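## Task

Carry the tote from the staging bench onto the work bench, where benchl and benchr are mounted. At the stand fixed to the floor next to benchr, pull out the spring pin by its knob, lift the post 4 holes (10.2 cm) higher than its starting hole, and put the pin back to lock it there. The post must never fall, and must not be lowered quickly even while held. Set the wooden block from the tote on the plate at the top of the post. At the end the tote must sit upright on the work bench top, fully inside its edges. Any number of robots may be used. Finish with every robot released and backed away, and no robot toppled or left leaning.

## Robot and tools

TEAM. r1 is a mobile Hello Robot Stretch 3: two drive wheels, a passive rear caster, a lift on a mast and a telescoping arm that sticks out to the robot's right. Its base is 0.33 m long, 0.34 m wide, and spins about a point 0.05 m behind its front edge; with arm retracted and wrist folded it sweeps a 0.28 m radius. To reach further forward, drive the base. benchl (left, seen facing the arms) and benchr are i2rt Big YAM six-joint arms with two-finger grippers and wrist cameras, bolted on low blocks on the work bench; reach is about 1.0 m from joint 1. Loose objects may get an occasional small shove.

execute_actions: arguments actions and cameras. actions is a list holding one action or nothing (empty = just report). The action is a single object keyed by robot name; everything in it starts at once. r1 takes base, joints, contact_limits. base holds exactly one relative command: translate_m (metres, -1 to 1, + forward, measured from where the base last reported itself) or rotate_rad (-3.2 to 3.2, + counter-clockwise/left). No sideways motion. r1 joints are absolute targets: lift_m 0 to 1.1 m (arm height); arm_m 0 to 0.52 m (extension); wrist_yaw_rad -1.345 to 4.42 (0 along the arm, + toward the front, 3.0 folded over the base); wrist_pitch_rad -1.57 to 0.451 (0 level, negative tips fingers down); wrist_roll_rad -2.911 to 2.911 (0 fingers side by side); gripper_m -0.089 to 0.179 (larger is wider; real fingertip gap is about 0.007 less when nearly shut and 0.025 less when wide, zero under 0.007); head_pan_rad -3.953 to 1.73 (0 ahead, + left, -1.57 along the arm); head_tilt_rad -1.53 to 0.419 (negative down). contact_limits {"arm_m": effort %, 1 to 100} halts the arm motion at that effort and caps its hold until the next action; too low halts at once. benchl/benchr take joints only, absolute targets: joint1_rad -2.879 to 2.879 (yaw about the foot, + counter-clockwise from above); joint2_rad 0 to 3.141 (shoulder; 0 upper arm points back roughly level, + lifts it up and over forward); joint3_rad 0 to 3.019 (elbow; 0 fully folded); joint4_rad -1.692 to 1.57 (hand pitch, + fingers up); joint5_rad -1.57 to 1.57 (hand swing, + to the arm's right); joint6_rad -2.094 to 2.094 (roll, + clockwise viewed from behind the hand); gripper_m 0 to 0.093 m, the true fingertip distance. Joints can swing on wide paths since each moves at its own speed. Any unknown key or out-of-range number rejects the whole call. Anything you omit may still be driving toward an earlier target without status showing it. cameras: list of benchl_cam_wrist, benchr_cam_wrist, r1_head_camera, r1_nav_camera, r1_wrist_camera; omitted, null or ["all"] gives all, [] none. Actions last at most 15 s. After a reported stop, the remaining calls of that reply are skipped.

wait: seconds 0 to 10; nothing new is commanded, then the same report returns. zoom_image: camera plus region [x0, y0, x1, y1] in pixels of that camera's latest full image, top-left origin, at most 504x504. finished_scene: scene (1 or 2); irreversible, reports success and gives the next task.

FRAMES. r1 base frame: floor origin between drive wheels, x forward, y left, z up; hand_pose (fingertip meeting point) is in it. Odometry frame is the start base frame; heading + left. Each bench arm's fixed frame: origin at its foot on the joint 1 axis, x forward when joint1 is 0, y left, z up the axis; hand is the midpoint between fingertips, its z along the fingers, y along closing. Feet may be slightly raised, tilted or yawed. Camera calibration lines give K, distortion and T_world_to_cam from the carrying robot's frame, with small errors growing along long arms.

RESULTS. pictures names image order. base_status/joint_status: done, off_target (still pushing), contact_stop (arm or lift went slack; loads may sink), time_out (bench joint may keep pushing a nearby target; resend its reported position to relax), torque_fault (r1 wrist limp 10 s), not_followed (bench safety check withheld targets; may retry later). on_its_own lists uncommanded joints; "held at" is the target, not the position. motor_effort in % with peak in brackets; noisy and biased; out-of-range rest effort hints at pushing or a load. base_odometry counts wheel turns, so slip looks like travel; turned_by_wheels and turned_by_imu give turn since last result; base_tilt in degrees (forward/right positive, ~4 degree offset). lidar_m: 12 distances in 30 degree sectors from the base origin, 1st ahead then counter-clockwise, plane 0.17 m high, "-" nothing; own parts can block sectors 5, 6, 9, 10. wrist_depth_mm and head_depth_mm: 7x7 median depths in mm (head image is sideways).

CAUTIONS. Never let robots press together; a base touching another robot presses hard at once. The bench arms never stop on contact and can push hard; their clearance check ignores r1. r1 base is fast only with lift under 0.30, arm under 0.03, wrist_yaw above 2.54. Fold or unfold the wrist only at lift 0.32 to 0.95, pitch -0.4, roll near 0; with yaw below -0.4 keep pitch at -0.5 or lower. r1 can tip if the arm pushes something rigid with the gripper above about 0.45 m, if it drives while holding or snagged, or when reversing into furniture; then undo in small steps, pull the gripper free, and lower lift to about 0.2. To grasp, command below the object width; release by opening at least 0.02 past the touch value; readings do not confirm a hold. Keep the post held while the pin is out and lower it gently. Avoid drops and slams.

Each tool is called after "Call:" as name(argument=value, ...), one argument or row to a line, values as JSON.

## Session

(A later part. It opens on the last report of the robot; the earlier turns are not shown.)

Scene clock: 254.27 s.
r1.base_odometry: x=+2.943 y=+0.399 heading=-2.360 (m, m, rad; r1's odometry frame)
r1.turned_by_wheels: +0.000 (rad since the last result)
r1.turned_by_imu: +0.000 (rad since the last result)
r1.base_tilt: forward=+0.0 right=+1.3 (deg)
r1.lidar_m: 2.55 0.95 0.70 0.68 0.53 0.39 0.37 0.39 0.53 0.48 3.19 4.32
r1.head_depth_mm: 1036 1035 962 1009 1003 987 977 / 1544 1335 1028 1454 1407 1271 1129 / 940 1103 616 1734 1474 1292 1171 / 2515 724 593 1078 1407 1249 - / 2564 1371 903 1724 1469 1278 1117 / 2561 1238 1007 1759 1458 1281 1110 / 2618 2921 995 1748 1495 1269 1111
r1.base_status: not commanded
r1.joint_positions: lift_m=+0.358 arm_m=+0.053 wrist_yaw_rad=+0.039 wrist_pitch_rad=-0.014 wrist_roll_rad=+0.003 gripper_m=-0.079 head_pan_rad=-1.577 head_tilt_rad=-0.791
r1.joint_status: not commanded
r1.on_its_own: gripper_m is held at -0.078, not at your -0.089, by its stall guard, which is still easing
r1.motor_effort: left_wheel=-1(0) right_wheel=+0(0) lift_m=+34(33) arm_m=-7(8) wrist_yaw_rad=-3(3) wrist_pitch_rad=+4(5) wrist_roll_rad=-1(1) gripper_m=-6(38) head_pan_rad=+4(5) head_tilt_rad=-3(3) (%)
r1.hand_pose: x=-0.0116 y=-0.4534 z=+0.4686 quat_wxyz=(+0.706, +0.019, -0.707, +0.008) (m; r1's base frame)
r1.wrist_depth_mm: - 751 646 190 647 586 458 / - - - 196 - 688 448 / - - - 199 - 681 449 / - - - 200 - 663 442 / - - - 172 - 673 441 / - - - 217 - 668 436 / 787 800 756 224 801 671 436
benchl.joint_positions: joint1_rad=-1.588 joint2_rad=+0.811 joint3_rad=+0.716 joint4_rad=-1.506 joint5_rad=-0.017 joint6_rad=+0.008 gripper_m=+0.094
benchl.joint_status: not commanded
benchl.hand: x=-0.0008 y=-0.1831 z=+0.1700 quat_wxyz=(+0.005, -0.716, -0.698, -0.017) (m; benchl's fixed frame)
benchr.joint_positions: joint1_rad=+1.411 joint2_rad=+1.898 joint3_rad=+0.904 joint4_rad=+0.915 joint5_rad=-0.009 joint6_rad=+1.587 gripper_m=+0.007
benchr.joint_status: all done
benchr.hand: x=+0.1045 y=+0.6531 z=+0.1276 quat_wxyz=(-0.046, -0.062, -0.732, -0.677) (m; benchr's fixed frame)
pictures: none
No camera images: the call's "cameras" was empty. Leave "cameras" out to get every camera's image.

Hole +3.

Call:
execute_actions(
  actions=[
    {"benchr":{"joints":{"joint2_rad":1.87,"joint4_rad":0.95}},"r1":{"joints":{"gripper_m":0.05,"arm_m":0.064}}},
  ],
  cameras=[],
)

Call:
execute_actions(
  actions=[
    {"r1":{"joints":{"gripper_m":-0.089}}},
  ],
  cameras=[],
)

Call:
execute_actions(
  actions=[
    {"r1":{"joints":{"arm_m":0.052}}},
  ],
  cameras=[],
)

Call:
execute_actions(
  actions=[
    {"benchr":{"joints":{"joint2_rad":1.79,"joint4_rad":0.9}}},
  ],
  cameras=[],
)

Call:
execute_actions(
  actions=[
    {"r1":{"joints":{"gripper_m":0.05}}},
  ],
  cameras=[],
)

Scene clock: 256.83 s.
r1.base_odometry: x=+2.943 y=+0.399 heading=-2.360 (m, m, rad; r1's odometry frame)
r1.turned_by_wheels: +0.000 (rad since the last result)
r1.turned_by_imu: +0.000 (rad since the last result)
r1.base_tilt: forward=+0.0 right=+1.3 (deg)
r1.lidar_m: 2.56 0.96 0.70 0.68 0.53 0.39 0.37 0.39 0.54 0.49 3.18 4.31
r1.head_depth_mm: 1040 1030 960 1003 1002 991 976 / 1530 1334 1025 1465 1413 1264 1127 / 934 1106 614 1745 1475 1296 1166 / 2548 725 593 1081 1408 1254 - / 2556 1368 905 1720 1466 1273 1114 / 2599 1233 1001 1754 1463 1278 1114 / 2652 2931 998 1759 1491 1271 1111
r1.base_status: not commanded
r1.joint_positions: lift_m=+0.358 arm_m=+0.064 wrist_yaw_rad=+0.037 wrist_pitch_rad=-0.017 wrist_roll_rad=+0.003 gripper_m=+0.050 head_pan_rad=-1.577 head_tilt_rad=-0.791
r1.joint_status: all done
r1.motor_effort: left_wheel=-2(4) right_wheel=+1(6) lift_m=+33(34) arm_m=+3(15) wrist_yaw_rad=-2(3) wrist_pitch_rad=+5(5) wrist_roll_rad=+0(0) gripper_m=+0(80) head_pan_rad=+4(4) head_tilt_rad=-3(3) (%)
r1.hand_pose: x=-0.0121 y=-0.4643 z=+0.4678 quat_wxyz=(+0.706, +0.019, -0.707, +0.007) (m; r1's base frame)
r1.wrist_depth_mm: - 762 662 179 645 598 443 / - - - 184 - 688 447 / - - - 188 - 689 445 / - - - 188 - 682 438 / - - - 192 - 672 440 / - - 913 203 936 667 439 / 778 785 797 210 805 625 447
benchl.joint_positions: joint1_rad=-1.588 joint2_rad=+0.811 joint3_rad=+0.716 joint4_rad=-1.506 joint5_rad=-0.017 joint6_rad=+0.008 gripper_m=+0.094
benchl.joint_status: not commanded
benchl.hand: x=-0.0008 y=-0.1831 z=+0.1700 quat_wxyz=(+0.005, -0.716, -0.698, -0.017) (m; benchl's fixed frame)
benchr.joint_positions: joint1_rad=+1.411 joint2_rad=+1.903 joint3_rad=+0.904 joint4_rad=+0.925 joint5_rad=-0.009 joint6_rad=+1.587 gripper_m=+0.007
benchr.joint_status: all done
benchr.hand: x=+0.1045 y=+0.6532 z=+0.1271 quat_wxyz=(-0.046, -0.061, -0.730, -0.679) (m; benchr's fixed frame)
pictures: none
No camera images: the call's "cameras" was empty. Leave "cameras" out to get every camera's image.

Scene clock: 258.70 s.
r1.base_odometry: x=+2.943 y=+0.399 heading=-2.360 (m, m, rad; r1's odometry frame)
r1.turned_by_wheels: +0.000 (rad since the last result)
r1.turned_by_imu: +0.000 (rad since the last result)
r1.base_tilt: forward=+0.0 right=+1.3 (deg)
r1.lidar_m: 2.55 0.96 0.70 0.68 0.53 0.39 0.37 0.39 0.53 0.48 3.18 4.32
r1.head_depth_mm: 1043 1026 959 1004 998 987 979 / 1532 1335 1023 1465 1419 1268 1126 / 935 1108 615 1729 1472 1293 1164 / 2520 722 592 1080 1411 1255 - / 2572 1370 902 1705 1461 1279 1117 / 2611 1239 1002 1763 1473 1274 1119 / 2656 2903 999 1756 1496 1272 1109
r1.base_status: not commanded
r1.joint_positions: lift_m=+0.358 arm_m=+0.064 wrist_yaw_rad=+0.037 wrist_pitch_rad=-0.017 wrist_roll_rad=+0.003 gripper_m=-0.087 head_pan_rad=-1.577 head_tilt_rad=-0.791
r1.joint_status: all done
r1.motor_effort: left_wheel=-2(2) right_wheel=+1(2) lift_m=+33(34) arm_m=-1(3) wrist_yaw_rad=-2(2) wrist_pitch_rad=+5(6) wrist_roll_rad=-1(1) gripper_m=-40(99) head_pan_rad=+5(4) head_tilt_rad=-3(3) (%)
r1.hand_pose: x=-0.0119 y=-0.4647 z=+0.4679 quat_wxyz=(+0.706, +0.019, -0.707, +0.007) (m; r1's base frame)
r1.wrist_depth_mm: - 763 651 180 644 594 447 / - - - 185 - 685 443 / - - - 188 - 693 446 / - - - 189 - 675 442 / - - - 159 - 654 440 / - - - 203 - 673 447 / 776 791 800 211 794 663 440
benchl.joint_positions: joint1_rad=-1.588 joint2_rad=+0.811 joint3_rad=+0.716 joint4_rad=-1.506 joint5_rad=-0.017 joint6_rad=+0.008 gripper_m=+0.094
benchl.joint_status: not commanded
benchl.hand: x=-0.0008 y=-0.1831 z=+0.1700 quat_wxyz=(+0.005, -0.716, -0.698, -0.017) (m; benchl's fixed frame)
benchr.joint_positions: joint1_rad=+1.411 joint2_rad=+1.903 joint3_rad=+0.904 joint4_rad=+0.925 joint5_rad=-0.009 joint6_rad=+1.587 gripper_m=+0.007
benchr.joint_status: not commanded
benchr.hand: x=+0.1045 y=+0.6532 z=+0.1271 quat_wxyz=(-0.046, -0.061, -0.730, -0.679) (m; benchr's fixed frame)
pictures: none
No camera images: the call's "cameras" was empty. Leave "cameras" out to get every camera's image.

Scene clock: 259.67 s.
r1.base_odometry: x=+2.943 y=+0.399 heading=-2.360 (m, m, rad; r1's odometry frame)
r1.turned_by_wheels: +0.000 (rad since the last result)
r1.turned_by_imu: +0.000 (rad since the last result)
r1.base_tilt: forward=-0.1 right=+1.3 (deg)
r1.lidar_m: 2.55 0.96 0.70 0.68 0.53 0.39 0.38 0.39 0.54 0.49 3.21 4.32
r1.head_depth_mm: 1038 1031 960 1006 1002 990 978 / 1540 1339 1033 1459 1409 1270 1123 / 937 1104 614 1781 1473 1289 1166 / 2520 668 587 1081 1406 1252 - / 2560 1366 610 1712 1460 1277 1113 / 2610 1233 999 1771 1465 1268 1115 / 2651 2908 995 1747 1482 1280 1109
r1.base_status: not commanded
r1.joint_positions: lift_m=+0.358 arm_m=+0.053 wrist_yaw_rad=+0.040 wrist_pitch_rad=-0.015 wrist_roll_rad=+0.003 gripper_m=-0.084 head_pan_rad=-1.577 head_tilt_rad=-0.791
r1.joint_status: all done
r1.motor_effort: left_wheel=+0(1) right_wheel=+0(2) lift_m=+33(33) arm_m=-8(11) wrist_yaw_rad=-4(4) wrist_pitch_rad=+5(5) wrist_roll_rad=-1(1) gripper_m=-37(41) head_pan_rad=+5(4) head_tilt_rad=-3(3) (%)
r1.hand_pose: x=-0.0113 y=-0.4535 z=+0.4684 quat_wxyz=(+0.706, +0.019, -0.707, +0.008) (m; r1's base frame)
r1.wrist_depth_mm: - 765 651 190 625 608 448 / - - - 195 - 686 453 / - - - 199 - 683 445 / - - - 199 - 674 442 / - - - 167 - 672 445 / 995 - - 213 - 678 439 / 786 793 773 226 813 664 440
benchl.joint_positions: joint1_rad=-1.588 joint2_rad=+0.811 joint3_rad=+0.716 joint4_rad=-1.506 joint5_rad=-0.017 joint6_rad=+0.008 gripper_m=+0.094
benchl.joint_status: not commanded
benchl.hand: x=-0.0008 y=-0.1831 z=+0.1700 quat_wxyz=(+0.005, -0.716, -0.698, -0.017) (m; benchl's fixed frame)
benchr.joint_positions: joint1_rad=+1.411 joint2_rad=+1.903 joint3_rad=+0.904 joint4_rad=+0.936 joint5_rad=-0.009 joint6_rad=+1.587 gripper_m=+0.007
benchr.joint_status: not commanded
benchr.hand: x=+0.1045 y=+0.6534 z=+0.1296 quat_wxyz=(-0.046, -0.061, -0.727, -0.683) (m; benchr's fixed frame)
pictures: none
No camera images: the call's "cameras" was empty. Leave "cameras" out to get every camera's image.

Scene clock: 260.43 s.
r1.base_odometry: x=+2.943 y=+0.399 heading=-2.360 (m, m, rad; r1's odometry frame)
r1.turned_by_wheels: +0.000 (rad since the last result)
r1.turned_by_imu: +0.000 (rad since the last result)
r1.base_tilt: forward=-0.1 right=+1.3 (deg)
r1.lidar_m: 2.56 0.95 0.70 0.68 0.53 0.39 0.37 0.39 0.53 0.49 3.18 4.30
r1.head_depth_mm: 1040 1030 965 1007 1000 986 977 / 1540 1336 1028 1464 1410 1264 1124 / 940 1104 579 1789 1480 1289 1163 / 2512 630 554 1077 1403 1255 - / 2560 1364 553 1708 1468 1282 1115 / 2616 1234 1005 1762 1464 1287 1114 / 2633 2920 995 1748 1491 1267 1111
r1.base_status: not commanded
r1.joint_positions: lift_m=+0.358 arm_m=+0.053 wrist_yaw_rad=+0.040 wrist_pitch_rad=-0.015 wrist_roll_rad=+0.003 gripper_m=-0.078 head_pan_rad=-1.577 head_tilt_rad=-0.791
r1.joint_status: not commanded
r1.on_its_own: gripper_m is held at -0.078, not at your -0.089, by its stall guard, which is still easing
r1.motor_effort: left_wheel=+0(0) right_wheel=+0(0) lift_m=+33(33) arm_m=-8(8) wrist_yaw_rad=-4(4) wrist_pitch_rad=+5(5) wrist_roll_rad=-1(0) gripper_m=-15(38) head_pan_rad=+4(4) head_tilt_rad=-3(3) (%)
r1.hand_pose: x=-0.0113 y=-0.4535 z=+0.4684 quat_wxyz=(+0.706, +0.019, -0.707, +0.008) (m; r1's base frame)
r1.wrist_depth_mm: - 767 646 188 626 593 449 / - - - 197 - 690 454 / - - - 197 - 682 444 / - - - 201 - 685 443 / - - - 167 - 682 444 / - - - 215 - 684 438 / 806 782 726 225 792 679 443
benchl.joint_positions: joint1_rad=-1.588 joint2_rad=+0.811 joint3_rad=+0.716 joint4_rad=-1.506 joint5_rad=-0.017 joint6_rad=+0.008 gripper_m=+0.094
benchl.joint_status: not commanded
benchl.hand: x=-0.0008 y=-0.1831 z=+0.1700 quat_wxyz=(+0.005, -0.716, -0.698, -0.017) (m; benchl's fixed frame)
benchr.joint_positions: joint1_rad=+1.410 joint2_rad=+1.859 joint3_rad=+0.904 joint4_rad=+0.898 joint5_rad=-0.009 joint6_rad=+1.587 gripper_m=+0.007
benchr.joint_status: all done
benchr.hand: x=+0.1046 y=+0.6524 z=+0.1481 quat_wxyz=(-0.046, -0.061, -0.725, -0.685) (m; benchr's fixed frame)
pictures: none
No camera images: the call's "cameras" was empty. Leave "cameras" out to get every camera's image.

Scene clock: 262.17 s.
r1.base_odometry: x=+2.943 y=+0.399 heading=-2.360 (m, m, rad; r1's odometry frame)
r1.turned_by_wheels: +0.000 (rad since the last result)
r1.turned_by_imu: +0.000 (rad since the last result)
r1.base_tilt: forward=-0.1 right=+1.3 (deg)
r1.lidar_m: 2.54 0.95 0.70 0.68 0.53 0.39 0.37 0.39 0.54 0.49 3.18 4.32
r1.head_depth_mm: 1037 1032 959 1004 1002 989 978 / 1540 1347 1024 1456 1416 1271 1129 / 941 1107 579 1781 1472 1283 1166 / 2529 630 554 1079 1410 1258 - / 2592 1365 551 1711 1471 1271 1115 / 2605 1239 999 1763 1468 1278 1115 / 2657 2907 991 1744 1490 1274 1108
r1.base_status: not commanded
r1.joint_positions: lift_m=+0.358 arm_m=+0.052 wrist_yaw_rad=+0.038 wrist_pitch_rad=-0.016 wrist_roll_rad=+0.003 gripper_m=+0.050 head_pan_rad=-1.577 head_tilt_rad=-0.791
r1.joint_status: all done
r1.motor_effort: left_wheel=-1(1) right_wheel=+0(1) lift_m=+33(33) arm_m=-3(8) wrist_yaw_rad=-3(4) wrist_pitch_rad=+5(5) wrist_roll_rad=-1(1) gripper_m=-1(81) head_pan_rad=+4(4) head_tilt_rad=-3(3) (%)
r1.hand_pose: x=-0.0117 y=-0.4530 z=+0.4681 quat_wxyz=(+0.706, +0.019, -0.707, +0.008) (m; r1's base frame)
r1.wrist_depth_mm: - 762 664 189 626 602 449 / - - - 196 - 690 448 / - - - 201 - 697 450 / - - - 200 - 683 443 / - - - 203 - 678 440 / - - 906 216 960 661 439 / 781 789 736 227 813 623 441
benchl.joint_positions: joint1_rad=-1.588 joint2_rad=+0.811 joint3_rad=+0.716 joint4_rad=-1.506 joint5_rad=-0.017 joint6_rad=+0.008 gripper_m=+0.094
benchl.joint_status: not commanded
benchl.hand: x=-0.0008 y=-0.1831 z=+0.1700 quat_wxyz=(+0.005, -0.716, -0.698, -0.017) (m; benchl's fixed frame)
benchr.joint_positions: joint1_rad=+1.410 joint2_rad=+1.859 joint3_rad=+0.904 joint4_rad=+0.898 joint5_rad=-0.009 joint6_rad=+1.587 gripper_m=+0.007
benchr.joint_status: not commanded
benchr.hand: x=+0.1046 y=+0.6524 z=+0.1481 quat_wxyz=(-0.046, -0.061, -0.725, -0.685) (m; benchr's fixed frame)
pictures: none
No camera images: the call's "cameras" was empty. Leave "cameras" out to get every camera's image.

Call:
execute_actions(
  actions=[
    {"benchr":{"joints":{"joint2_rad":1.71,"joint4_rad":0.88}},"r1":{"joints":{"arm_m":0,"wrist_pitch_rad":-0.4},"base":{"translate_m":0.843}}},
  ],
  cameras=[],
)

Call:
execute_actions(
  actions=[
    {"benchr":{"joints":{"joint2_rad":1.86}},"r1":{"joints":{"wrist_yaw_rad":3.0}}},
  ],
  cameras=[],
)

Scene clock: 273.47 s.
r1.base_odometry: x=+2.345 y=-0.195 heading=-2.360 (m, m, rad; r1's odometry frame)
r1.turned_by_wheels: +0.000 (rad since the last result)
r1.turned_by_imu: +0.000 (rad since the last result)
r1.base_tilt: forward=+0.0 right=+1.3 (deg)
r1.lidar_m: 2.53 0.95 0.69 0.67 0.70 0.96 1.22 0.97 1.17 3.06 3.18 3.56
r1.head_depth_mm: 2576 1505 2264 1849 1486 1303 1133 / 2630 2947 2327 1837 1522 1295 1123 / 2661 2918 2313 1849 1515 1295 1137 / 2620 2917 2310 1839 1507 1290 1162 / 2663 2947 2305 1823 1500 1286 1117 / 2657 2939 2310 1820 1495 1280 1113 / 2652 2917 2294 1795 1493 1265 1112
r1.base_status: done
r1.joint_positions: lift_m=+0.358 arm_m=+0.001 wrist_yaw_rad=+0.037 wrist_pitch_rad=-0.414 wrist_roll_rad=+0.003 gripper_m=+0.050 head_pan_rad=-1.577 head_tilt_rad=-0.791
r1.joint_status: all done
joint sent to its limit — the command would take r1.arm_m past its lower limit, so that joint was sent only as far as its limit.
r1.motor_effort: left_wheel=-2(3) right_wheel=+2(5) lift_m=+33(33) arm_m=-4(4) wrist_yaw_rad=-2(2) wrist_pitch_rad=+4(7) wrist_roll_rad=-1(1) gripper_m=+0(1) head_pan_rad=+4(5) head_tilt_rad=-3(3) (%)
r1.hand_pose: x=-0.0131 y=-0.3712 z=+0.3712 quat_wxyz=(+0.694, +0.158, -0.690, -0.133) (m; r1's base frame)
r1.wrist_depth_mm: - - - - - - - / - - - - - - - / - - - - - - - / 844 844 874 899 889 904 916 / 674 703 735 703 746 734 733 / 586 591 553 588 613 608 612 / 502 510 503 518 523 529 523
benchl.joint_positions: joint1_rad=-1.588 joint2_rad=+0.811 joint3_rad=+0.716 joint4_rad=-1.506 joint5_rad=-0.017 joint6_rad=+0.008 gripper_m=+0.094
benchl.joint_status: not commanded
benchl.hand: x=-0.0008 y=-0.1831 z=+0.1700 quat_wxyz=(+0.005, -0.716, -0.698, -0.017) (m; benchl's fixed frame)
benchr.joint_positions: joint1_rad=+1.410 joint2_rad=+1.840 joint3_rad=+0.905 joint4_rad=+0.866 joint5_rad=-0.009 joint6_rad=+1.587 gripper_m=+0.007
benchr.joint_status: all done
benchr.hand: x=+0.1048 y=+0.6518 z=+0.1528 quat_wxyz=(-0.046, -0.062, -0.729, -0.681) (m; benchr's fixed frame)
pictures: none
No camera images: the call's "cameras" was empty. Leave "cameras" out to get every camera's image.

Scene clock: 275.97 s.
r1.base_odometry: x=+2.345 y=-0.195 heading=-2.360 (m, m, rad; r1's odometry frame)
r1.turned_by_wheels: +0.000 (rad since the last result)
r1.turned_by_imu: +0.000 (rad since the last result)
r1.base_tilt: forward=-0.1 right=+1.3 (deg)
r1.lidar_m: 2.53 0.95 0.69 0.67 0.70 0.96 1.22 0.97 1.17 3.06 3.20 3.58
r1.head_depth_mm: 2582 1498 2259 1848 1484 1304 1130 / 2634 2942 2326 1854 1524 1297 1127 / 2672 2917 2330 1844 1513 1300 1137 / 2641 2925 2329 1816 1509 1285 1122 / 2669 2906 2304 1813 1512 1285 1118 / 2661 2924 2277 1799 1500 1288 1109 / 2671 2935 2273 1794 1487 1273 1108
r1.base_status: not commanded
r1.joint_positions: lift_m=+0.358 arm_m=+0.001 wrist_yaw_rad=+2.997 wrist_pitch_rad=-0.414 wrist_roll_rad=+0.003 gripper_m=+0.050 head_pan_rad=-1.577 head_tilt_rad=-0.791
r1.joint_status: all done
r1.motor_effort: left_wheel=-2(2) right_wheel=+2(2) lift_m=+34(33) arm_m=-3(3) wrist_yaw_rad=+2(2) wrist_pitch_rad=+4(4) wrist_roll_rad=-1(1) gripper_m=+1(1) head_pan_rad=+4(4) head_tilt_rad=-3(3) (%)
r1.hand_pose: x=+0.0112 y=+0.0763 z=+0.3712 quat_wxyz=(+0.195, +0.701, +0.095, +0.679) (m; r1's base frame)
r1.wrist_depth_mm: 619 - 651 673 697 730 780 / 660 - 709 747 760 814 847 / 727 739 789 817 853 881 949 / 775 779 825 863 872 914 913 / 681 692 - 729 739 707 724 / 587 574 - 591 636 604 604 / 494 517 - 533 523 530 527
benchl.joint_positions: joint1_rad=-1.588 joint2_rad=+0.811 joint3_rad=+0.716 joint4_rad=-1.506 joint5_rad=-0.017 joint6_rad=+0.008 gripper_m=+0.094
benchl.joint_status: not commanded
benchl.hand: x=-0.0008 y=-0.1831 z=+0.1700 quat_wxyz=(+0.005, -0.716, -0.698, -0.017) (m; benchl's fixed frame)
benchr.joint_positions: joint1_rad=+1.410 joint2_rad=+1.854 joint3_rad=+0.906 joint4_rad=+0.883 joint5_rad=-0.009 joint6_rad=+1.587 gripper_m=+0.007
benchr.joint_status: all done
benchr.hand: x=+0.1049 y=+0.6527 z=+0.1483 quat_wxyz=(-0.046, -0.062, -0.727, -0.682) (m; benchr's fixed frame)
pictures: none
No camera images: the call's "cameras" was empty. Leave "cameras" out to get every camera's image.

Call:
execute_actions(
  actions=[
    {"benchr":{"joints":{"gripper_m":0.04}},"r1":{"joints":{"lift_m":0.27,"head_pan_rad":0,"head_tilt_rad":-0.6},"base":{"rotate_rad":-0.498}}},
  ],
  cameras=["r1_nav_camera"],
)

Call:
execute_actions(
  actions=[
    {"benchr":{"joints":{"joint2_rad":1.62,"joint3_rad":0.58,"joint4_rad":1.04}},"r1":{"base":{"translate_m":1}}},
  ],
  cameras=["r1_nav_camera"],
)

Call:
execute_actions(
  actions=[
    {"benchr":{"joints":{"joint2_rad":1.0,"joint3_rad":0.95,"joint4_rad":-1.0,"joint6_rad":0,"gripper_m":0.093,"joint1_rad":0.2}},"r1":{"base":{"translate_m":1}}},
  ],
  cameras=["r1_nav_camera","benchr_cam_wrist"],
)

Scene clock: 279.30 s.
r1.base_odometry: x=+2.345 y=-0.195 heading=-2.858 (m, m, rad; r1's odometry frame)
r1.turned_by_wheels: -0.498 (rad since the last result)
r1.turned_by_imu: -0.498 (rad since the last result)
r1.base_tilt: forward=-0.1 right=+1.3 (deg)
r1.lidar_m: 3.57 2.34 0.93 0.69 0.68 0.70 0.99 1.22 0.97 1.17 3.06 3.21
r1.head_depth_mm: 3424 3712 3424 2360 1793 1438 1210 / 3795 - 3358 2347 1793 1446 1216 / 3616 - 3382 2337 1763 1435 1205 / 3427 3721 3346 2306 1756 1429 1207 / 3212 3549 3287 2297 1754 1420 1202 / 3073 3295 3281 2265 1752 1417 1197 / 2959 3069 3112 2276 1741 1415 1184
r1.base_status: done
r1.joint_positions: lift_m=+0.271 arm_m=+0.001 wrist_yaw_rad=+2.997 wrist_pitch_rad=-0.415 wrist_roll_rad=+0.003 gripper_m=+0.050 head_pan_rad=-0.007 head_tilt_rad=-0.606
r1.joint_status: all done
r1.motor_effort: left_wheel=+4(11) right_wheel=-3(9) lift_m=+15(32) arm_m=-3(3) wrist_yaw_rad=+2(2) wrist_pitch_rad=+5(5) wrist_roll_rad=-1(1) gripper_m=+0(1) head_pan_rad=+5(51) head_tilt_rad=+2(13) (%)
r1.hand_pose: x=+0.0110 y=+0.0762 z=+0.2839 quat_wxyz=(+0.195, +0.701, +0.095, +0.679) (m; r1's base frame)
r1.wrist_depth_mm: 511 - 704 818 - - - / 549 - 766 935 - - - / 592 636 803 897 960 965 - / 609 666 705 713 732 756 732 / 568 557 - 583 599 588 605 / 473 494 - 505 515 500 508 / - - - - 427 427 428
benchl.joint_positions: joint1_rad=-1.588 joint2_rad=+0.811 joint3_rad=+0.716 joint4_rad=-1.506 joint5_rad=-0.017 joint6_rad=+0.008 gripper_m=+0.094
benchl.joint_status: not commanded
benchl.hand: x=-0.0008 y=-0.1831 z=+0.1700 quat_wxyz=(+0.005, -0.716, -0.698, -0.017) (m; benchl's fixed frame)
benchr.joint_positions: joint1_rad=+1.410 joint2_rad=+1.854 joint3_rad=+0.906 joint4_rad=+0.883 joint5_rad=-0.009 joint6_rad=+1.581 gripper_m=+0.040
benchr.joint_status: all done
benchr.hand: x=+0.1049 y=+0.6527 z=+0.1483 quat_wxyz=(-0.048, -0.059, -0.728, -0.682) (m; benchr's fixed frame)
pictures: r1_nav_camera (sideways: a quarter turn counterclockwise sets it upright)
camera_calibration (this result's frames):
r1_nav_camera: T_world_to_cam=[[0.587201, -0.0505061, 0.807864, -1.00607], [-0.0506761, -0.998387, -0.025583, 0.082696], [0.807853, -0.025917, -0.588814, 0.718211], [0, 0, 0, 1]] pos_world=[0.0147488, 0.0503637, 1.23778]
Images, in order (width x height): r1_nav_camera 672x504.

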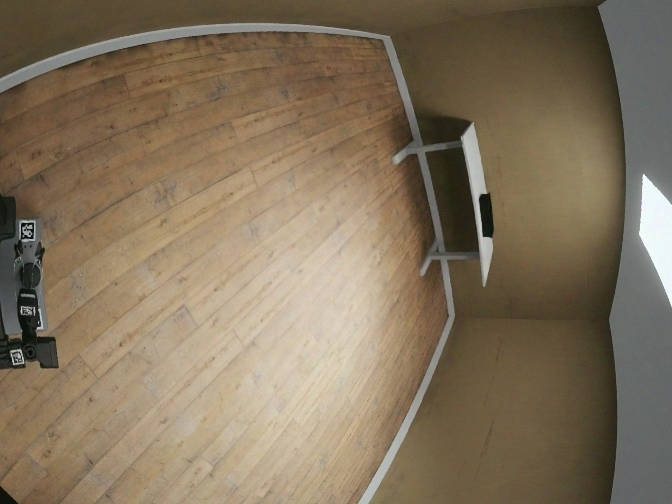

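Scene clock: 284.47 s.
r1.base_odometry: x=+1.385 y=-0.475 heading=-2.858 (m, m, rad; r1's odometry frame)
r1.turned_by_wheels: +0.000 (rad since the last result)
r1.turned_by_imu: +0.000 (rad since the last result)
r1.base_tilt: forward=-0.1 right=+1.3 (deg)
r1.lidar_m: 2.59 2.22 1.58 1.18 1.16 1.20 1.68 1.71 2.20 2.68 2.61 2.73
r1.head_depth_mm: 2902 3090 3166 2353 1796 1447 1215 / 2840 3230 3350 2345 1793 1438 1207 / 2665 2950 3212 2348 1770 1437 1207 / 2534 2687 3025 2318 1766 1427 1201 / 2433 2252 2953 2317 1757 1435 1190 / 2294 2359 2757 2298 1754 1418 1196 / 2164 2282 2643 2254 1747 1414 1192
r1.base_status: done
r1.joint_positions: lift_m=+0.271 arm_m=+0.001 wrist_yaw_rad=+2.998 wrist_pitch_rad=-0.415 wrist_roll_rad=+0.003 gripper_m=+0.050 head_pan_rad=-0.007 head_tilt_rad=-0.605
r1.joint_status: not commanded
r1.motor_effort: left_wheel=+4(11) right_wheel=-4(8) lift_m=+14(14) arm_m=-3(3) wrist_yaw_rad=+1(2) wrist_pitch_rad=+5(5) wrist_roll_rad=+0(1) gripper_m=+1(1) head_pan_rad=+5(4) head_tilt_rad=+2(2) (%)
r1.hand_pose: x=+0.0110 y=+0.0762 z=+0.2839 quat_wxyz=(+0.195, +0.701, +0.095, +0.679) (m; r1's base frame)
r1.wrist_depth_mm: 874 - - - - - - / 946 - - - - - - / 894 900 910 934 953 949 - / 679 683 714 711 739 744 751 / 568 563 - 579 605 592 594 / 483 500 - 503 515 505 504 / - - - - 421 433 426
benchl.joint_positions: joint1_rad=-1.588 joint2_rad=+0.811 joint3_rad=+0.716 joint4_rad=-1.506 joint5_rad=-0.017 joint6_rad=+0.008 gripper_m=+0.094
benchl.joint_status: not commanded
benchl.hand: x=-0.0008 y=-0.1831 z=+0.1700 quat_wxyz=(+0.005, -0.716, -0.698, -0.017) (m; benchl's fixed frame)
benchr.joint_positions: joint1_rad=+1.410 joint2_rad=+1.611 joint3_rad=+0.590 joint4_rad=+1.031 joint5_rad=-0.009 joint6_rad=+1.580 gripper_m=+0.040
benchr.joint_status: all done
benchr.hand: x=+0.0872 y=+0.5436 z=+0.1829 quat_wxyz=(-0.051, -0.057, -0.701, -0.709) (m; benchr's fixed frame)
pictures: r1_nav_camera (sideways: a quarter turn counterclockwise sets it upright)
camera_calibration (this result's frames):
r1_nav_camera: T_world_to_cam=[[0.586586, -0.0504003, 0.808317, -1.00666], [-0.0504838, -0.998396, -0.0256166, 0.0827386], [0.808312, -0.0257806, -0.58819, 0.717397], [0, 0, 0, 1]] pos_world=[0.0147896, 0.0503648, 1.23779]
Images, in order (width x height): r1_nav_camera 672x504.

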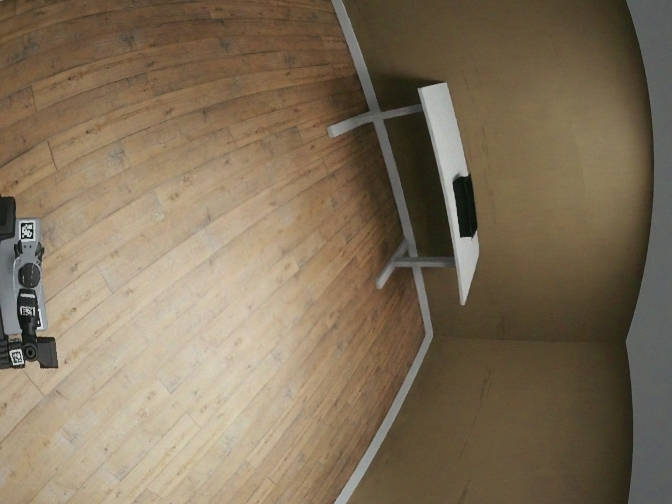

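Scene clock: 289.63 s.
r1.base_odometry: x=+0.425 y=-0.755 heading=-2.858 (m, m, rad; r1's odometry frame)
r1.turned_by_wheels: +0.000 (rad since the last result)
r1.turned_by_imu: +0.000 (rad since the last result)
r1.base_tilt: forward=+0.0 right=+1.3 (deg)
r1.lidar_m: 1.58 1.38 1.85 1.66 1.64 1.69 2.38 2.55 2.80 2.20 2.13 2.23
r1.head_depth_mm: 2034 2305 2626 2362 1796 1445 1213 / 1897 2132 2433 2361 1792 1445 1214 / 1780 1997 1592 2316 1790 1446 1206 / 1678 1874 1489 2030 1772 1439 1202 / 1600 1748 1389 2136 1768 1435 1195 / 1511 1679 1408 2024 1764 1417 1197 / 1445 1584 1356 1927 1746 1415 1194
r1.base_status: done
r1.joint_positions: lift_m=+0.271 arm_m=+0.001 wrist_yaw_rad=+2.998 wrist_pitch_rad=-0.415 wrist_roll_rad=+0.003 gripper_m=+0.050 head_pan_rad=-0.007 head_tilt_rad=-0.605
r1.joint_status: not commanded
r1.motor_effort: left_wheel=+4(11) right_wheel=-4(7) lift_m=+15(15) arm_m=-3(3) wrist_yaw_rad=+1(1) wrist_pitch_rad=+5(5) wrist_roll_rad=-1(1) gripper_m=-1(1) head_pan_rad=+4(5) head_tilt_rad=+2(1) (%)
r1.hand_pose: x=+0.0110 y=+0.0762 z=+0.2839 quat_wxyz=(+0.195, +0.701, +0.096, +0.679) (m; r1's base frame)
r1.wrist_depth_mm: - - - - - - - / - - - - - - - / 865 879 912 948 978 942 984 / 692 691 717 708 719 744 736 / 567 564 - 575 598 591 607 / 473 505 - 493 504 493 496 / - - - - 423 430 428
benchl.joint_positions: joint1_rad=-1.588 joint2_rad=+0.811 joint3_rad=+0.716 joint4_rad=-1.506 joint5_rad=-0.017 joint6_rad=+0.008 gripper_m=+0.094
benchl.joint_status: not commanded
benchl.hand: x=-0.0008 y=-0.1831 z=+0.1700 quat_wxyz=(+0.005, -0.716, -0.698, -0.017) (m; benchl's fixed frame)
benchr.joint_positions: joint1_rad=+0.199 joint2_rad=+0.999 joint3_rad=+0.942 joint4_rad=-0.993 joint5_rad=-0.007 joint6_rad=+0.011 gripper_m=+0.093
benchr.joint_status: all done
benchr.hand: x=+0.3700 y=+0.0753 z=+0.2507 quat_wxyz=(-0.256, +0.092, -0.962, -0.030) (m; benchr's fixed frame)
pictures: benchr_cam_wrist, r1_nav_camera (sideways: a quarter turn counterclockwise sets it upright)
camera_calibration (this result's frames):
benchr_cam_wrist: T_world_to_cam=[[0.192981, -0.981165, -0.00862928, 0.00494541], [-0.976194, -0.192876, 0.0992175, 0.356632], [-0.0990131, -0.0107232, -0.995028, 0.408943], [0, 0, 0, 1]] pos_world=[0.387679, 0.0780232, 0.371568]
r1_nav_camera: T_world_to_cam=[[0.586474, -0.0503825, 0.808399, -1.00677], [-0.0504512, -0.998398, -0.0256227, 0.0827463], [0.808395, -0.0257576, -0.588077, 0.717249], [0, 0, 0, 1]] pos_world=[0.0147971, 0.050365, 1.23779]
Images, in order (width x height): benchr_cam_wrist 504x504, r1_nav_camera 672x504.

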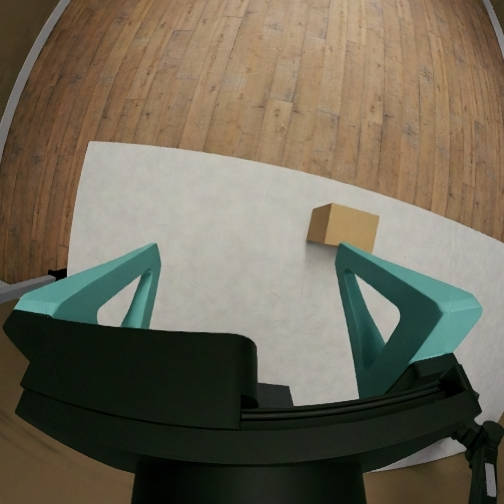

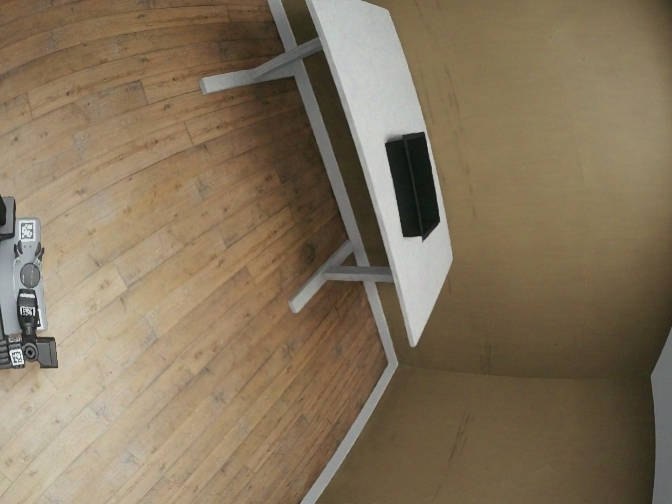

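Call:
execute_actions(
  actions=[
    {"benchr":{"joints":{"joint2_rad":1.058,"joint3_rad":0.541,"joint4_rad":-0.283,"joint6_rad":0.1,"joint1_rad":-0.15}},"r1":{"base":{"translate_m":0.727}}},
  ],
  cameras=["benchr_cam_wrist"],
)

Call:
execute_actions(
  actions=[
    {"r1":{"base":{"rotate_rad":2.158},"joints":{"lift_m":0.94,"head_pan_rad":-1.57,"head_tilt_rad":-0.8}}},
  ],
  cameras=[],
)

Call:
execute_actions(
  actions=[
    {"r1":{"joints":{"wrist_yaw_rad":0}}},
  ],
  cameras=[],
)

Call:
execute_actions(
  actions=[
    {"r1":{"joints":{"lift_m":1.0,"wrist_pitch_rad":-1.5,"wrist_roll_rad":1.6,"arm_m":0.33,"gripper_m":0.08}}},
  ],
  cameras=["r1_head_camera","r1_wrist_camera"],
)

Scene clock: 295.87 s.
r1.base_odometry: x=-0.273 y=-0.959 heading=-2.857 (m, m, rad; r1's odometry frame)
r1.turned_by_wheels: +0.000 (rad since the last result)
r1.turned_by_imu: +0.000 (rad since the last result)
r1.base_tilt: forward=+0.0 right=+1.3 (deg)
r1.lidar_m: 0.86 1.12 0.97 1.65 1.99 2.05 2.88 3.20 2.47 1.84 1.79 1.55
r1.head_depth_mm: 1263 1449 1674 1969 825 1451 1211 / 1184 1344 1539 1627 789 1406 1205 / 1120 1252 1413 1030 787 1284 1205 / 1054 1174 1298 1024 787 672 1203 / 998 1106 1235 1019 731 631 1200 / 950 1049 1163 1015 751 631 1142 / 907 988 1090 1007 769 619 566
r1.base_status: done
r1.joint_positions: lift_m=+0.271 arm_m=+0.001 wrist_yaw_rad=+2.998 wrist_pitch_rad=-0.415 wrist_roll_rad=+0.003 gripper_m=+0.050 head_pan_rad=-0.007 head_tilt_rad=-0.605
r1.joint_status: not commanded
r1.motor_effort: left_wheel=+3(12) right_wheel=-3(7) lift_m=+15(15) arm_m=-3(3) wrist_yaw_rad=+1(1) wrist_pitch_rad=+5(5) wrist_roll_rad=-1(1) gripper_m=+0(1) head_pan_rad=+5(4) head_tilt_rad=+1(2) (%)
r1.hand_pose: x=+0.0110 y=+0.0762 z=+0.2839 quat_wxyz=(+0.195, +0.701, +0.096, +0.679) (m; r1's base frame)
r1.wrist_depth_mm: - - - - - - 898 / - - - - - - 916 / 878 892 905 942 945 980 927 / 692 692 721 718 743 749 752 / 557 562 - 585 589 595 606 / 471 493 - 494 508 507 506 / - - - - 428 433 431
benchl.joint_positions: joint1_rad=-1.588 joint2_rad=+0.811 joint3_rad=+0.716 joint4_rad=-1.506 joint5_rad=-0.017 joint6_rad=+0.008 gripper_m=+0.094
benchl.joint_status: not commanded
benchl.hand: x=-0.0008 y=-0.1831 z=+0.1700 quat_wxyz=(+0.005, -0.716, -0.698, -0.017) (m; benchl's fixed frame)
benchr.joint_positions: joint1_rad=-0.149 joint2_rad=+1.055 joint3_rad=+0.550 joint4_rad=-0.296 joint5_rad=-0.007 joint6_rad=+0.089 gripper_m=+0.093
benchr.joint_status: all done
benchr.hand: x=+0.3951 y=-0.0587 z=+0.1318 quat_wxyz=(-0.375, -0.109, -0.921, +0.008) (m; benchr's fixed frame)
pictures: benchr_cam_wrist
camera_calibration (this result's frames):
benchr_cam_wrist: T_world_to_cam=[[-0.206175, -0.976431, -0.0638368, 0.0328108], [-0.965977, 0.21351, -0.145955, 0.419188], [0.156144, 0.0315726, -0.98723, 0.192316], [0, 0, 0, 1]] pos_world=[0.381662, -0.0635354, 0.253137]
Images, in order (width x height): benchr_cam_wrist 504x504.

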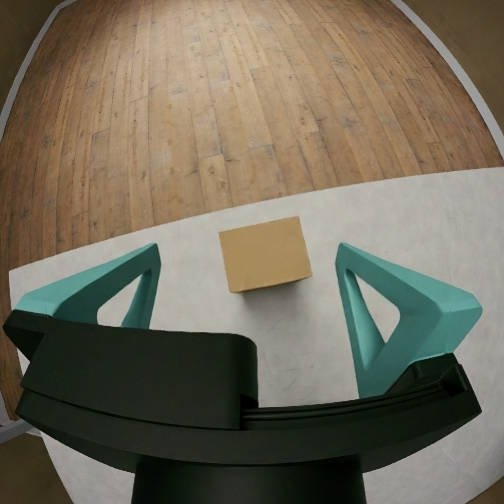

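Scene clock: 302.80 s.
r1.base_odometry: x=-0.273 y=-0.959 heading=-0.700 (m, m, rad; r1's odometry frame)
r1.turned_by_wheels: +2.158 (rad since the last result)
r1.turned_by_imu: +2.161 (rad since the last result)
r1.base_tilt: forward=-0.1 right=+1.3 (deg)
r1.lidar_m: 1.96 2.12 3.14 3.20 2.30 1.82 1.78 1.45 0.86 1.12 0.98 1.80
r1.head_depth_mm: 913 1046 1035 839 - 1247 1135 / 926 1059 1026 834 - 1263 1127 / 934 1073 1025 814 - - - / 950 1087 1011 798 - - - / 959 1104 970 738 - 1227 1136 / 970 1117 1004 749 682 1231 1113 / 983 1126 996 787 672 1272 1111
r1.base_status: done
r1.joint_positions: lift_m=+0.939 arm_m=+0.001 wrist_yaw_rad=+2.998 wrist_pitch_rad=-0.415 wrist_roll_rad=+0.003 gripper_m=+0.050 head_pan_rad=-1.563 head_tilt_rad=-0.791
r1.joint_status: all done
r1.motor_effort: left_wheel=-4(10) right_wheel=+4(10) lift_m=+35(37) arm_m=-3(3) wrist_yaw_rad=+1(1) wrist_pitch_rad=+5(5) wrist_roll_rad=-1(0) gripper_m=+0(0) head_pan_rad=-4(51) head_tilt_rad=-3(15) (%)
r1.hand_pose: x=+0.0109 y=+0.0761 z=+0.9528 quat_wxyz=(+0.196, +0.701, +0.096, +0.679) (m; r1's base frame)
r1.wrist_depth_mm: - - - - - - - / - - - - - - - / - - - - - - - / - - - - - - - / - - - - - - - / - - - - - - - / - - - - - - -
benchl.joint_positions: joint1_rad=-1.588 joint2_rad=+0.811 joint3_rad=+0.716 joint4_rad=-1.506 joint5_rad=-0.017 joint6_rad=+0.008 gripper_m=+0.094
benchl.joint_status: not commanded
benchl.hand: x=-0.0008 y=-0.1831 z=+0.1700 quat_wxyz=(+0.005, -0.716, -0.698, -0.017) (m; benchl's fixed frame)
benchr.joint_positions: joint1_rad=-0.149 joint2_rad=+1.055 joint3_rad=+0.550 joint4_rad=-0.296 joint5_rad=-0.007 joint6_rad=+0.089 gripper_m=+0.093
benchr.joint_status: not commanded
benchr.hand: x=+0.3951 y=-0.0587 z=+0.1318 quat_wxyz=(-0.375, -0.109, -0.921, +0.008) (m; benchr's fixed frame)
pictures: none
No camera images: the call's "cameras" was empty. Leave "cameras" out to get every camera's image.

Scene clock: 305.30 s.
r1.base_odometry: x=-0.273 y=-0.959 heading=-0.700 (m, m, rad; r1's odometry frame)
r1.turned_by_wheels: +0.000 (rad since the last result)
r1.turned_by_imu: +0.000 (rad since the last result)
r1.base_tilt: forward=+0.0 right=+1.3 (deg)
r1.lidar_m: 1.96 2.12 3.12 3.22 2.30 1.82 1.79 1.45 0.86 1.12 0.97 1.80
r1.head_depth_mm: 915 1042 1035 839 - - 1095 / 930 1058 1030 831 - - 1090 / 935 1072 1022 854 - - 1105 / 948 1085 1013 872 - 1254 1098 / 961 1098 969 736 660 1281 1116 / 971 1115 1001 748 673 1281 1111 / 979 1132 996 787 670 1276 1111
r1.base_status: not commanded
r1.joint_positions: lift_m=+0.939 arm_m=+0.001 wrist_yaw_rad=+0.003 wrist_pitch_rad=-0.415 wrist_roll_rad=+0.003 gripper_m=+0.050 head_pan_rad=-1.563 head_tilt_rad=-0.791
r1.joint_status: all done
r1.motor_effort: left_wheel=-4(4) right_wheel=+4(4) lift_m=+35(35) arm_m=-3(3) wrist_yaw_rad=-3(2) wrist_pitch_rad=+5(5) wrist_roll_rad=+0(0) gripper_m=+2(1) head_pan_rad=-4(4) head_tilt_rad=-3(3) (%)
r1.hand_pose: x=-0.0208 y=-0.3711 z=+0.9528 quat_wxyz=(+0.691, +0.147, -0.692, -0.145) (m; r1's base frame)
r1.wrist_depth_mm: 880 891 843 828 812 785 759 / 969 966 916 900 875 867 825 / 779 798 792 810 814 837 849 / 600 612 545 591 570 587 639 / 483 491 416 507 519 483 530 / 409 419 399 406 357 349 435 / 360 361 370 365 369 371 372
benchl.joint_positions: joint1_rad=-1.588 joint2_rad=+0.811 joint3_rad=+0.716 joint4_rad=-1.506 joint5_rad=-0.017 joint6_rad=+0.008 gripper_m=+0.094
benchl.joint_status: not commanded
benchl.hand: x=-0.0008 y=-0.1831 z=+0.1700 quat_wxyz=(+0.005, -0.716, -0.698, -0.017) (m; benchl's fixed frame)
benchr.joint_positions: joint1_rad=-0.149 joint2_rad=+1.055 joint3_rad=+0.550 joint4_rad=-0.296 joint5_rad=-0.007 joint6_rad=+0.089 gripper_m=+0.093
benchr.joint_status: not commanded
benchr.hand: x=+0.3951 y=-0.0587 z=+0.1318 quat_wxyz=(-0.375, -0.109, -0.921, +0.008) (m; benchr's fixed frame)
pictures: none
No camera images: the call's "cameras" was empty. Leave "cameras" out to get every camera's image.

Scene clock: 308.93 s.
r1.base_odometry: x=-0.273 y=-0.959 heading=-0.700 (m, m, rad; r1's odometry frame)
r1.turned_by_wheels: +0.000 (rad since the last result)
r1.turned_by_imu: +0.000 (rad since the last result)
r1.base_tilt: forward=-0.1 right=+1.3 (deg)
r1.lidar_m: 1.96 2.12 3.15 3.23 2.30 1.81 1.79 1.45 0.86 1.12 0.98 1.79
r1.head_depth_mm: - 1087 1034 770 669 1251 1127 / - 1088 992 806 667 1270 1127 / - - 858 799 666 1263 1122 / 946 1065 867 796 662 1289 1122 / 966 1100 970 734 661 1285 1119 / 972 1115 1002 748 675 1271 1118 / 982 1125 998 789 671 1274 1112
r1.base_status: not commanded
r1.joint_positions: lift_m=+0.999 arm_m=+0.330 wrist_yaw_rad=+0.001 wrist_pitch_rad=-1.493 wrist_roll_rad=+1.597 gripper_m=+0.080 head_pan_rad=-1.563 head_tilt_rad=-0.791
r1.joint_status: all done
r1.motor_effort: left_wheel=-4(4) right_wheel=+4(4) lift_m=+35(33) arm_m=+3(3) wrist_yaw_rad=-1(3) wrist_pitch_rad=-2(4) wrist_roll_rad=+2(2) gripper_m=+0(79) head_pan_rad=-4(4) head_tilt_rad=-3(3) (%)
r1.hand_pose: x=-0.0215 y=-0.4703 z=+0.8808 quat_wxyz=(-0.009, -0.009, -0.734, -0.679) (m; r1's base frame)
r1.wrist_depth_mm: 302 302 298 294 296 994 993 / 311 310 311 303 306 - 991 / 321 321 320 313 317 - - / 332 330 325 326 326 - - / 341 342 249 341 346 - - / 339 348 262 354 350 - - / 280 308 328 362 - - -
benchl.joint_positions: joint1_rad=-1.588 joint2_rad=+0.811 joint3_rad=+0.716 joint4_rad=-1.506 joint5_rad=-0.017 joint6_rad=+0.008 gripper_m=+0.094
benchl.joint_status: not commanded
benchl.hand: x=-0.0008 y=-0.1831 z=+0.1700 quat_wxyz=(+0.005, -0.716, -0.698, -0.017) (m; benchl's fixed frame)
benchr.joint_positions: joint1_rad=-0.149 joint2_rad=+1.055 joint3_rad=+0.550 joint4_rad=-0.296 joint5_rad=-0.007 joint6_rad=+0.089 gripper_m=+0.093
benchr.joint_status: not commanded
benchr.hand: x=+0.3951 y=-0.0587 z=+0.1318 quat_wxyz=(-0.375, -0.109, -0.921, +0.008) (m; benchr's fixed frame)
pictures: r1_head_camera (sideways: a quarter turn clockwise sets it upright), r1_wrist_camera
camera_calibration (this result's frames):
r1_head_camera: T_world_to_cam=[[-0.0277882, 0.70912, -0.70454, 0.934422], [0.998795, -0.00882625, -0.0482777, 0.0611828], [-0.0404531, -0.705032, -0.708021, 0.874164], [0, 0, 0, 1]] pos_world=[0.00021945, -0.0457645, 1.28022]
r1_wrist_camera: T_world_to_cam=[[-0.0170448, 0.998004, -0.0608126, 0.519577], [0.980641, 0.0285526, 0.193724, -0.105694], [0.195073, -0.0563333, -0.97917, 1.00612], [0, 0, 0, 1]] pos_world=[-0.0837633, -0.458844, 1.03723]
Images, in order (width x height): r1_head_camera 896x504, r1_wrist_camera 644x364.

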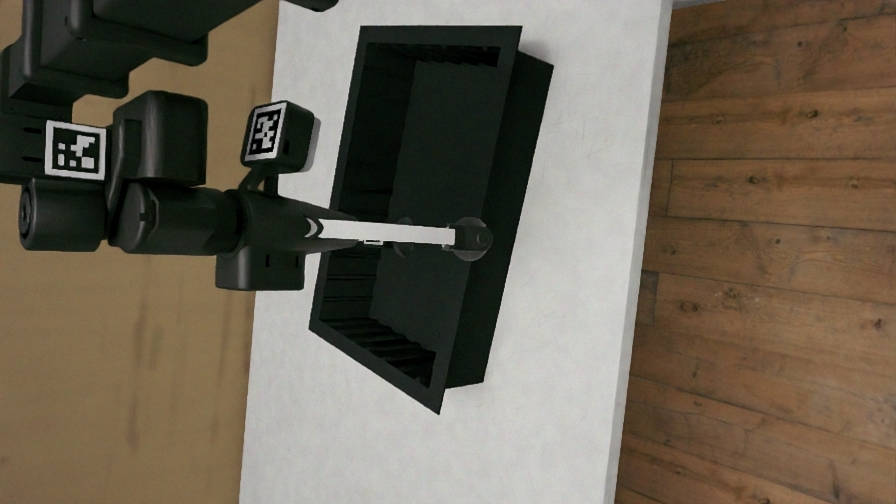

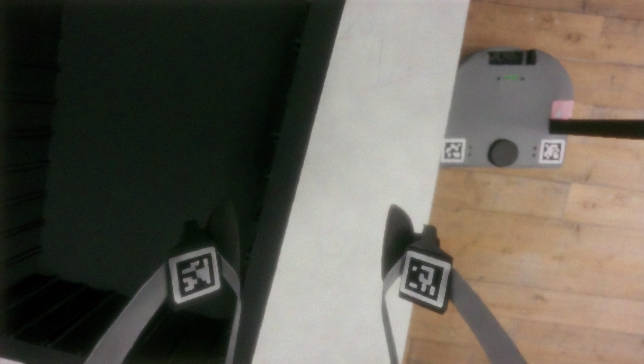

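Call:
execute_actions(
  actions=[
    {"benchr":{"joints":{"joint6_rad":-0.1,"joint1_rad":-0.17,"joint2_rad":1.3,"joint3_rad":0.52,"joint4_rad":-0.02}},"r1":{"base":{"translate_m":-0.04},"joints":{"arm_m":0.35,"wrist_roll_rad":1.83,"lift_m":0.95}}},
  ],
  cameras=["benchr_cam_wrist","r1_wrist_camera"],
)

Call:
execute_actions(
  actions=[
    {"benchr":{"joints":{"joint2_rad":1.46,"joint3_rad":0.5,"joint4_rad":0.16}},"r1":{"joints":{"lift_m":0.875}}},
  ],
  cameras=["benchr_cam_wrist","r1_wrist_camera","r1_head_camera"],
)

Scene clock: 311.67 s.
r1.base_odometry: x=-0.303 y=-0.933 heading=-0.700 (m, m, rad; r1's odometry frame)
r1.turned_by_wheels: +0.000 (rad since the last result)
r1.turned_by_imu: +0.000 (rad since the last result)
r1.base_tilt: forward=+0.0 right=+1.4 (deg)
r1.lidar_m: 2.00 2.16 3.20 3.20 2.25 1.77 1.75 1.44 0.83 1.12 1.00 1.78
r1.head_depth_mm: 909 - - 767 671 1250 1128 / 901 1079 1028 783 661 1268 1123 / 906 - 1064 801 665 1261 1122 / 933 1088 - 799 661 1288 1120 / 955 1097 899 795 659 1285 1118 / 967 1110 1004 730 672 1279 1108 / 975 1124 994 789 672 1273 1112
r1.base_status: done
r1.joint_positions: lift_m=+0.951 arm_m=+0.350 wrist_yaw_rad=+0.001 wrist_pitch_rad=-1.493 wrist_roll_rad=+1.825 gripper_m=+0.080 head_pan_rad=-1.563 head_tilt_rad=-0.791
r1.joint_status: all done
r1.motor_effort: left_wheel=-3(8) right_wheel=+4(5) lift_m=+15(30) arm_m=+3(2) wrist_yaw_rad=-1(1) wrist_pitch_rad=-2(2) wrist_roll_rad=+2(3) gripper_m=+0(0) head_pan_rad=-4(4) head_tilt_rad=-3(3) (%)
r1.hand_pose: x=-0.0215 y=-0.4902 z=+0.8319 quat_wxyz=(-0.092, -0.086, -0.728, -0.674) (m; r1's base frame)
r1.wrist_depth_mm: 253 250 249 245 249 248 937 / 262 262 258 256 259 256 940 / 273 271 269 262 266 - 994 / 281 281 275 271 274 - - / 292 289 287 285 283 - - / 298 302 300 297 301 - - / 309 310 307 302 305 - -
benchl.joint_positions: joint1_rad=-1.588 joint2_rad=+0.811 joint3_rad=+0.716 joint4_rad=-1.506 joint5_rad=-0.017 joint6_rad=+0.008 gripper_m=+0.094
benchl.joint_status: not commanded
benchl.hand: x=-0.0008 y=-0.1831 z=+0.1700 quat_wxyz=(+0.005, -0.716, -0.698, -0.017) (m; benchl's fixed frame)
benchr.joint_positions: joint1_rad=-0.162 joint2_rad=+1.299 joint3_rad=+0.530 joint4_rad=-0.033 joint5_rad=-0.007 joint6_rad=-0.089 gripper_m=+0.093
benchr.joint_status: all done
benchr.hand: x=+0.4254 y=-0.0690 z=+0.0710 quat_wxyz=(-0.372, -0.033, -0.927, +0.044) (m; benchr's fixed frame)
pictures: benchr_cam_wrist, r1_wrist_camera
camera_calibration (this result's frames):
benchr_cam_wrist: T_world_to_cam=[[-0.0925557, -0.993907, 0.0598532, -0.033113], [-0.985831, 0.0830263, -0.145754, 0.441201], [0.139897, -0.0724955, -0.987509, 0.127668], [0, 0, 0, 1]] pos_world=[0.414024, -0.0602871, 0.192362]
r1_wrist_camera: T_world_to_cam=[[0.209941, 0.975942, -0.058845, 0.528868], [0.958199, -0.193412, 0.210822, -0.219188], [0.194369, -0.100645, -0.975752, 0.932471], [0, 0, 0, 1]] pos_world=[-0.0822486, -0.464689, 0.987191]
Images, in order (width x height): benchr_cam_wrist 504x504, r1_wrist_camera 644x364.

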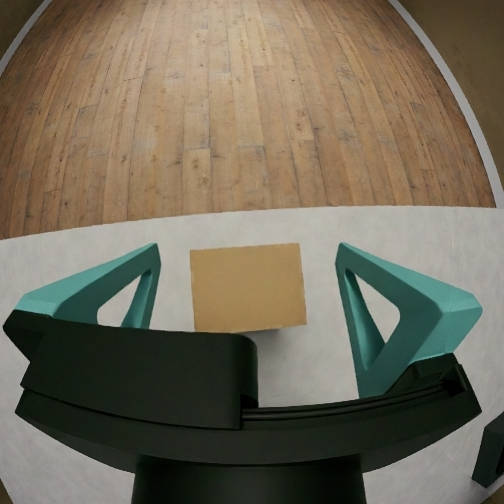

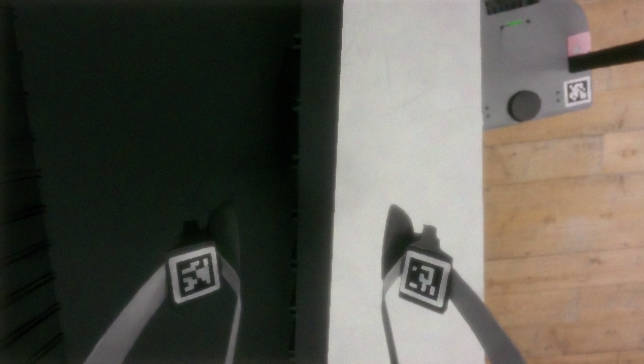

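Scene clock: 313.17 s.
r1.base_odometry: x=-0.303 y=-0.933 heading=-0.700 (m, m, rad; r1's odometry frame)
r1.turned_by_wheels: +0.000 (rad since the last result)
r1.turned_by_imu: +0.000 (rad since the last result)
r1.base_tilt: forward=-0.1 right=+1.3 (deg)
r1.lidar_m: 2.00 2.15 3.20 3.20 2.25 1.77 1.75 1.44 0.83 1.12 1.00 1.79
r1.head_depth_mm: 914 1039 1072 - - 1241 1112 / 922 1024 - 778 654 1265 1129 / 932 1030 - 777 667 1263 1119 / 946 1063 1052 694 661 1283 1120 / 954 1093 897 791 658 1277 1120 / 967 1106 1002 730 672 1276 1113 / 974 1126 996 787 672 1273 1109
r1.base_status: not commanded
r1.joint_positions: lift_m=+0.876 arm_m=+0.350 wrist_yaw_rad=+0.001 wrist_pitch_rad=-1.493 wrist_roll_rad=+1.825 gripper_m=+0.080 head_pan_rad=-1.563 head_tilt_rad=-0.791
r1.joint_status: all done
r1.motor_effort: left_wheel=-3(3) right_wheel=+4(4) lift_m=+15(14) arm_m=+3(3) wrist_yaw_rad=-1(1) wrist_pitch_rad=-2(2) wrist_roll_rad=+2(2) gripper_m=+0(1) head_pan_rad=-4(4) head_tilt_rad=-3(3) (%)
r1.hand_pose: x=-0.0215 y=-0.4902 z=+0.7569 quat_wxyz=(-0.092, -0.086, -0.728, -0.674) (m; r1's base frame)
r1.wrist_depth_mm: 184 181 180 99 180 178 - / 189 187 186 101 185 184 - / 194 193 192 106 191 190 938 / 203 199 198 109 198 196 981 / 208 207 205 112 204 205 998 / 217 215 214 117 215 213 - / 225 223 222 123 221 219 -
benchl.joint_positions: joint1_rad=-1.588 joint2_rad=+0.811 joint3_rad=+0.716 joint4_rad=-1.506 joint5_rad=-0.017 joint6_rad=+0.008 gripper_m=+0.094
benchl.joint_status: not commanded
benchl.hand: x=-0.0008 y=-0.1831 z=+0.1700 quat_wxyz=(+0.005, -0.716, -0.698, -0.017) (m; benchl's fixed frame)
benchr.joint_positions: joint1_rad=-0.162 joint2_rad=+1.458 joint3_rad=+0.510 joint4_rad=+0.146 joint5_rad=-0.007 joint6_rad=-0.089 gripper_m=+0.093
benchr.joint_status: all done
benchr.hand: x=+0.4347 y=-0.0705 z=+0.0274 quat_wxyz=(-0.373, -0.033, -0.926, +0.044) (m; benchr's fixed frame)
pictures: benchr_cam_wrist, r1_head_camera (sideways: a quarter turn clockwise sets it upright), r1_wrist_camera
camera_calibration (this result's frames):
benchr_cam_wrist: T_world_to_cam=[[-0.0926008, -0.9939, 0.059906, -0.0311416], [-0.985721, 0.0830083, -0.146507, 0.444156], [0.14064, -0.0726172, -0.987394, 0.0828874], [0, 0, 0, 1]] pos_world=[0.423273, -0.0618012, 0.14878]
r1_head_camera: T_world_to_cam=[[-0.0277881, 0.70912, -0.70454, 0.934422], [0.998795, -0.00882637, -0.0482777, 0.0611828], [-0.0404532, -0.705032, -0.708021, 0.874164], [0, 0, 0, 1]] pos_world=[0.000219445, -0.0457645, 1.28022]
r1_wrist_camera: T_world_to_cam=[[0.209983, 0.975933, -0.0588443, 0.524451], [0.95819, -0.193454, 0.210825, -0.203399], [0.194368, -0.100654, -0.975751, 0.859286], [0, 0, 0, 1]] pos_world=[-0.082248, -0.464687, 0.912192]
Images, in order (width x height): benchr_cam_wrist 504x504, r1_head_camera 896x504, r1_wrist_camera 644x364.

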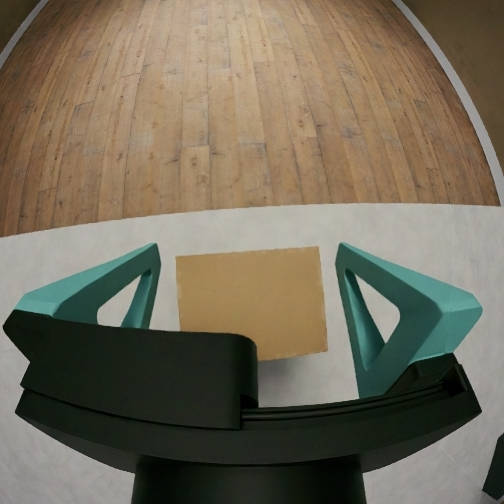

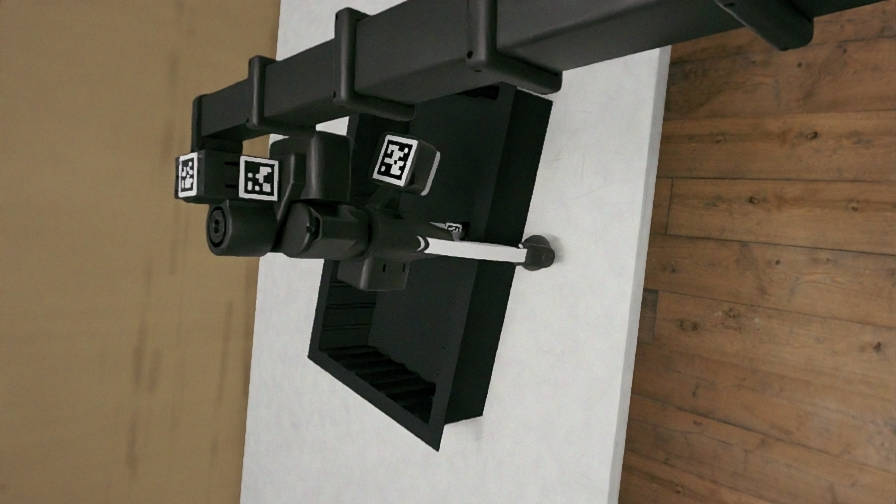

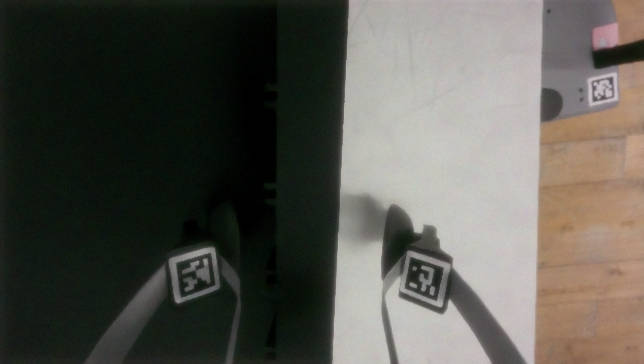

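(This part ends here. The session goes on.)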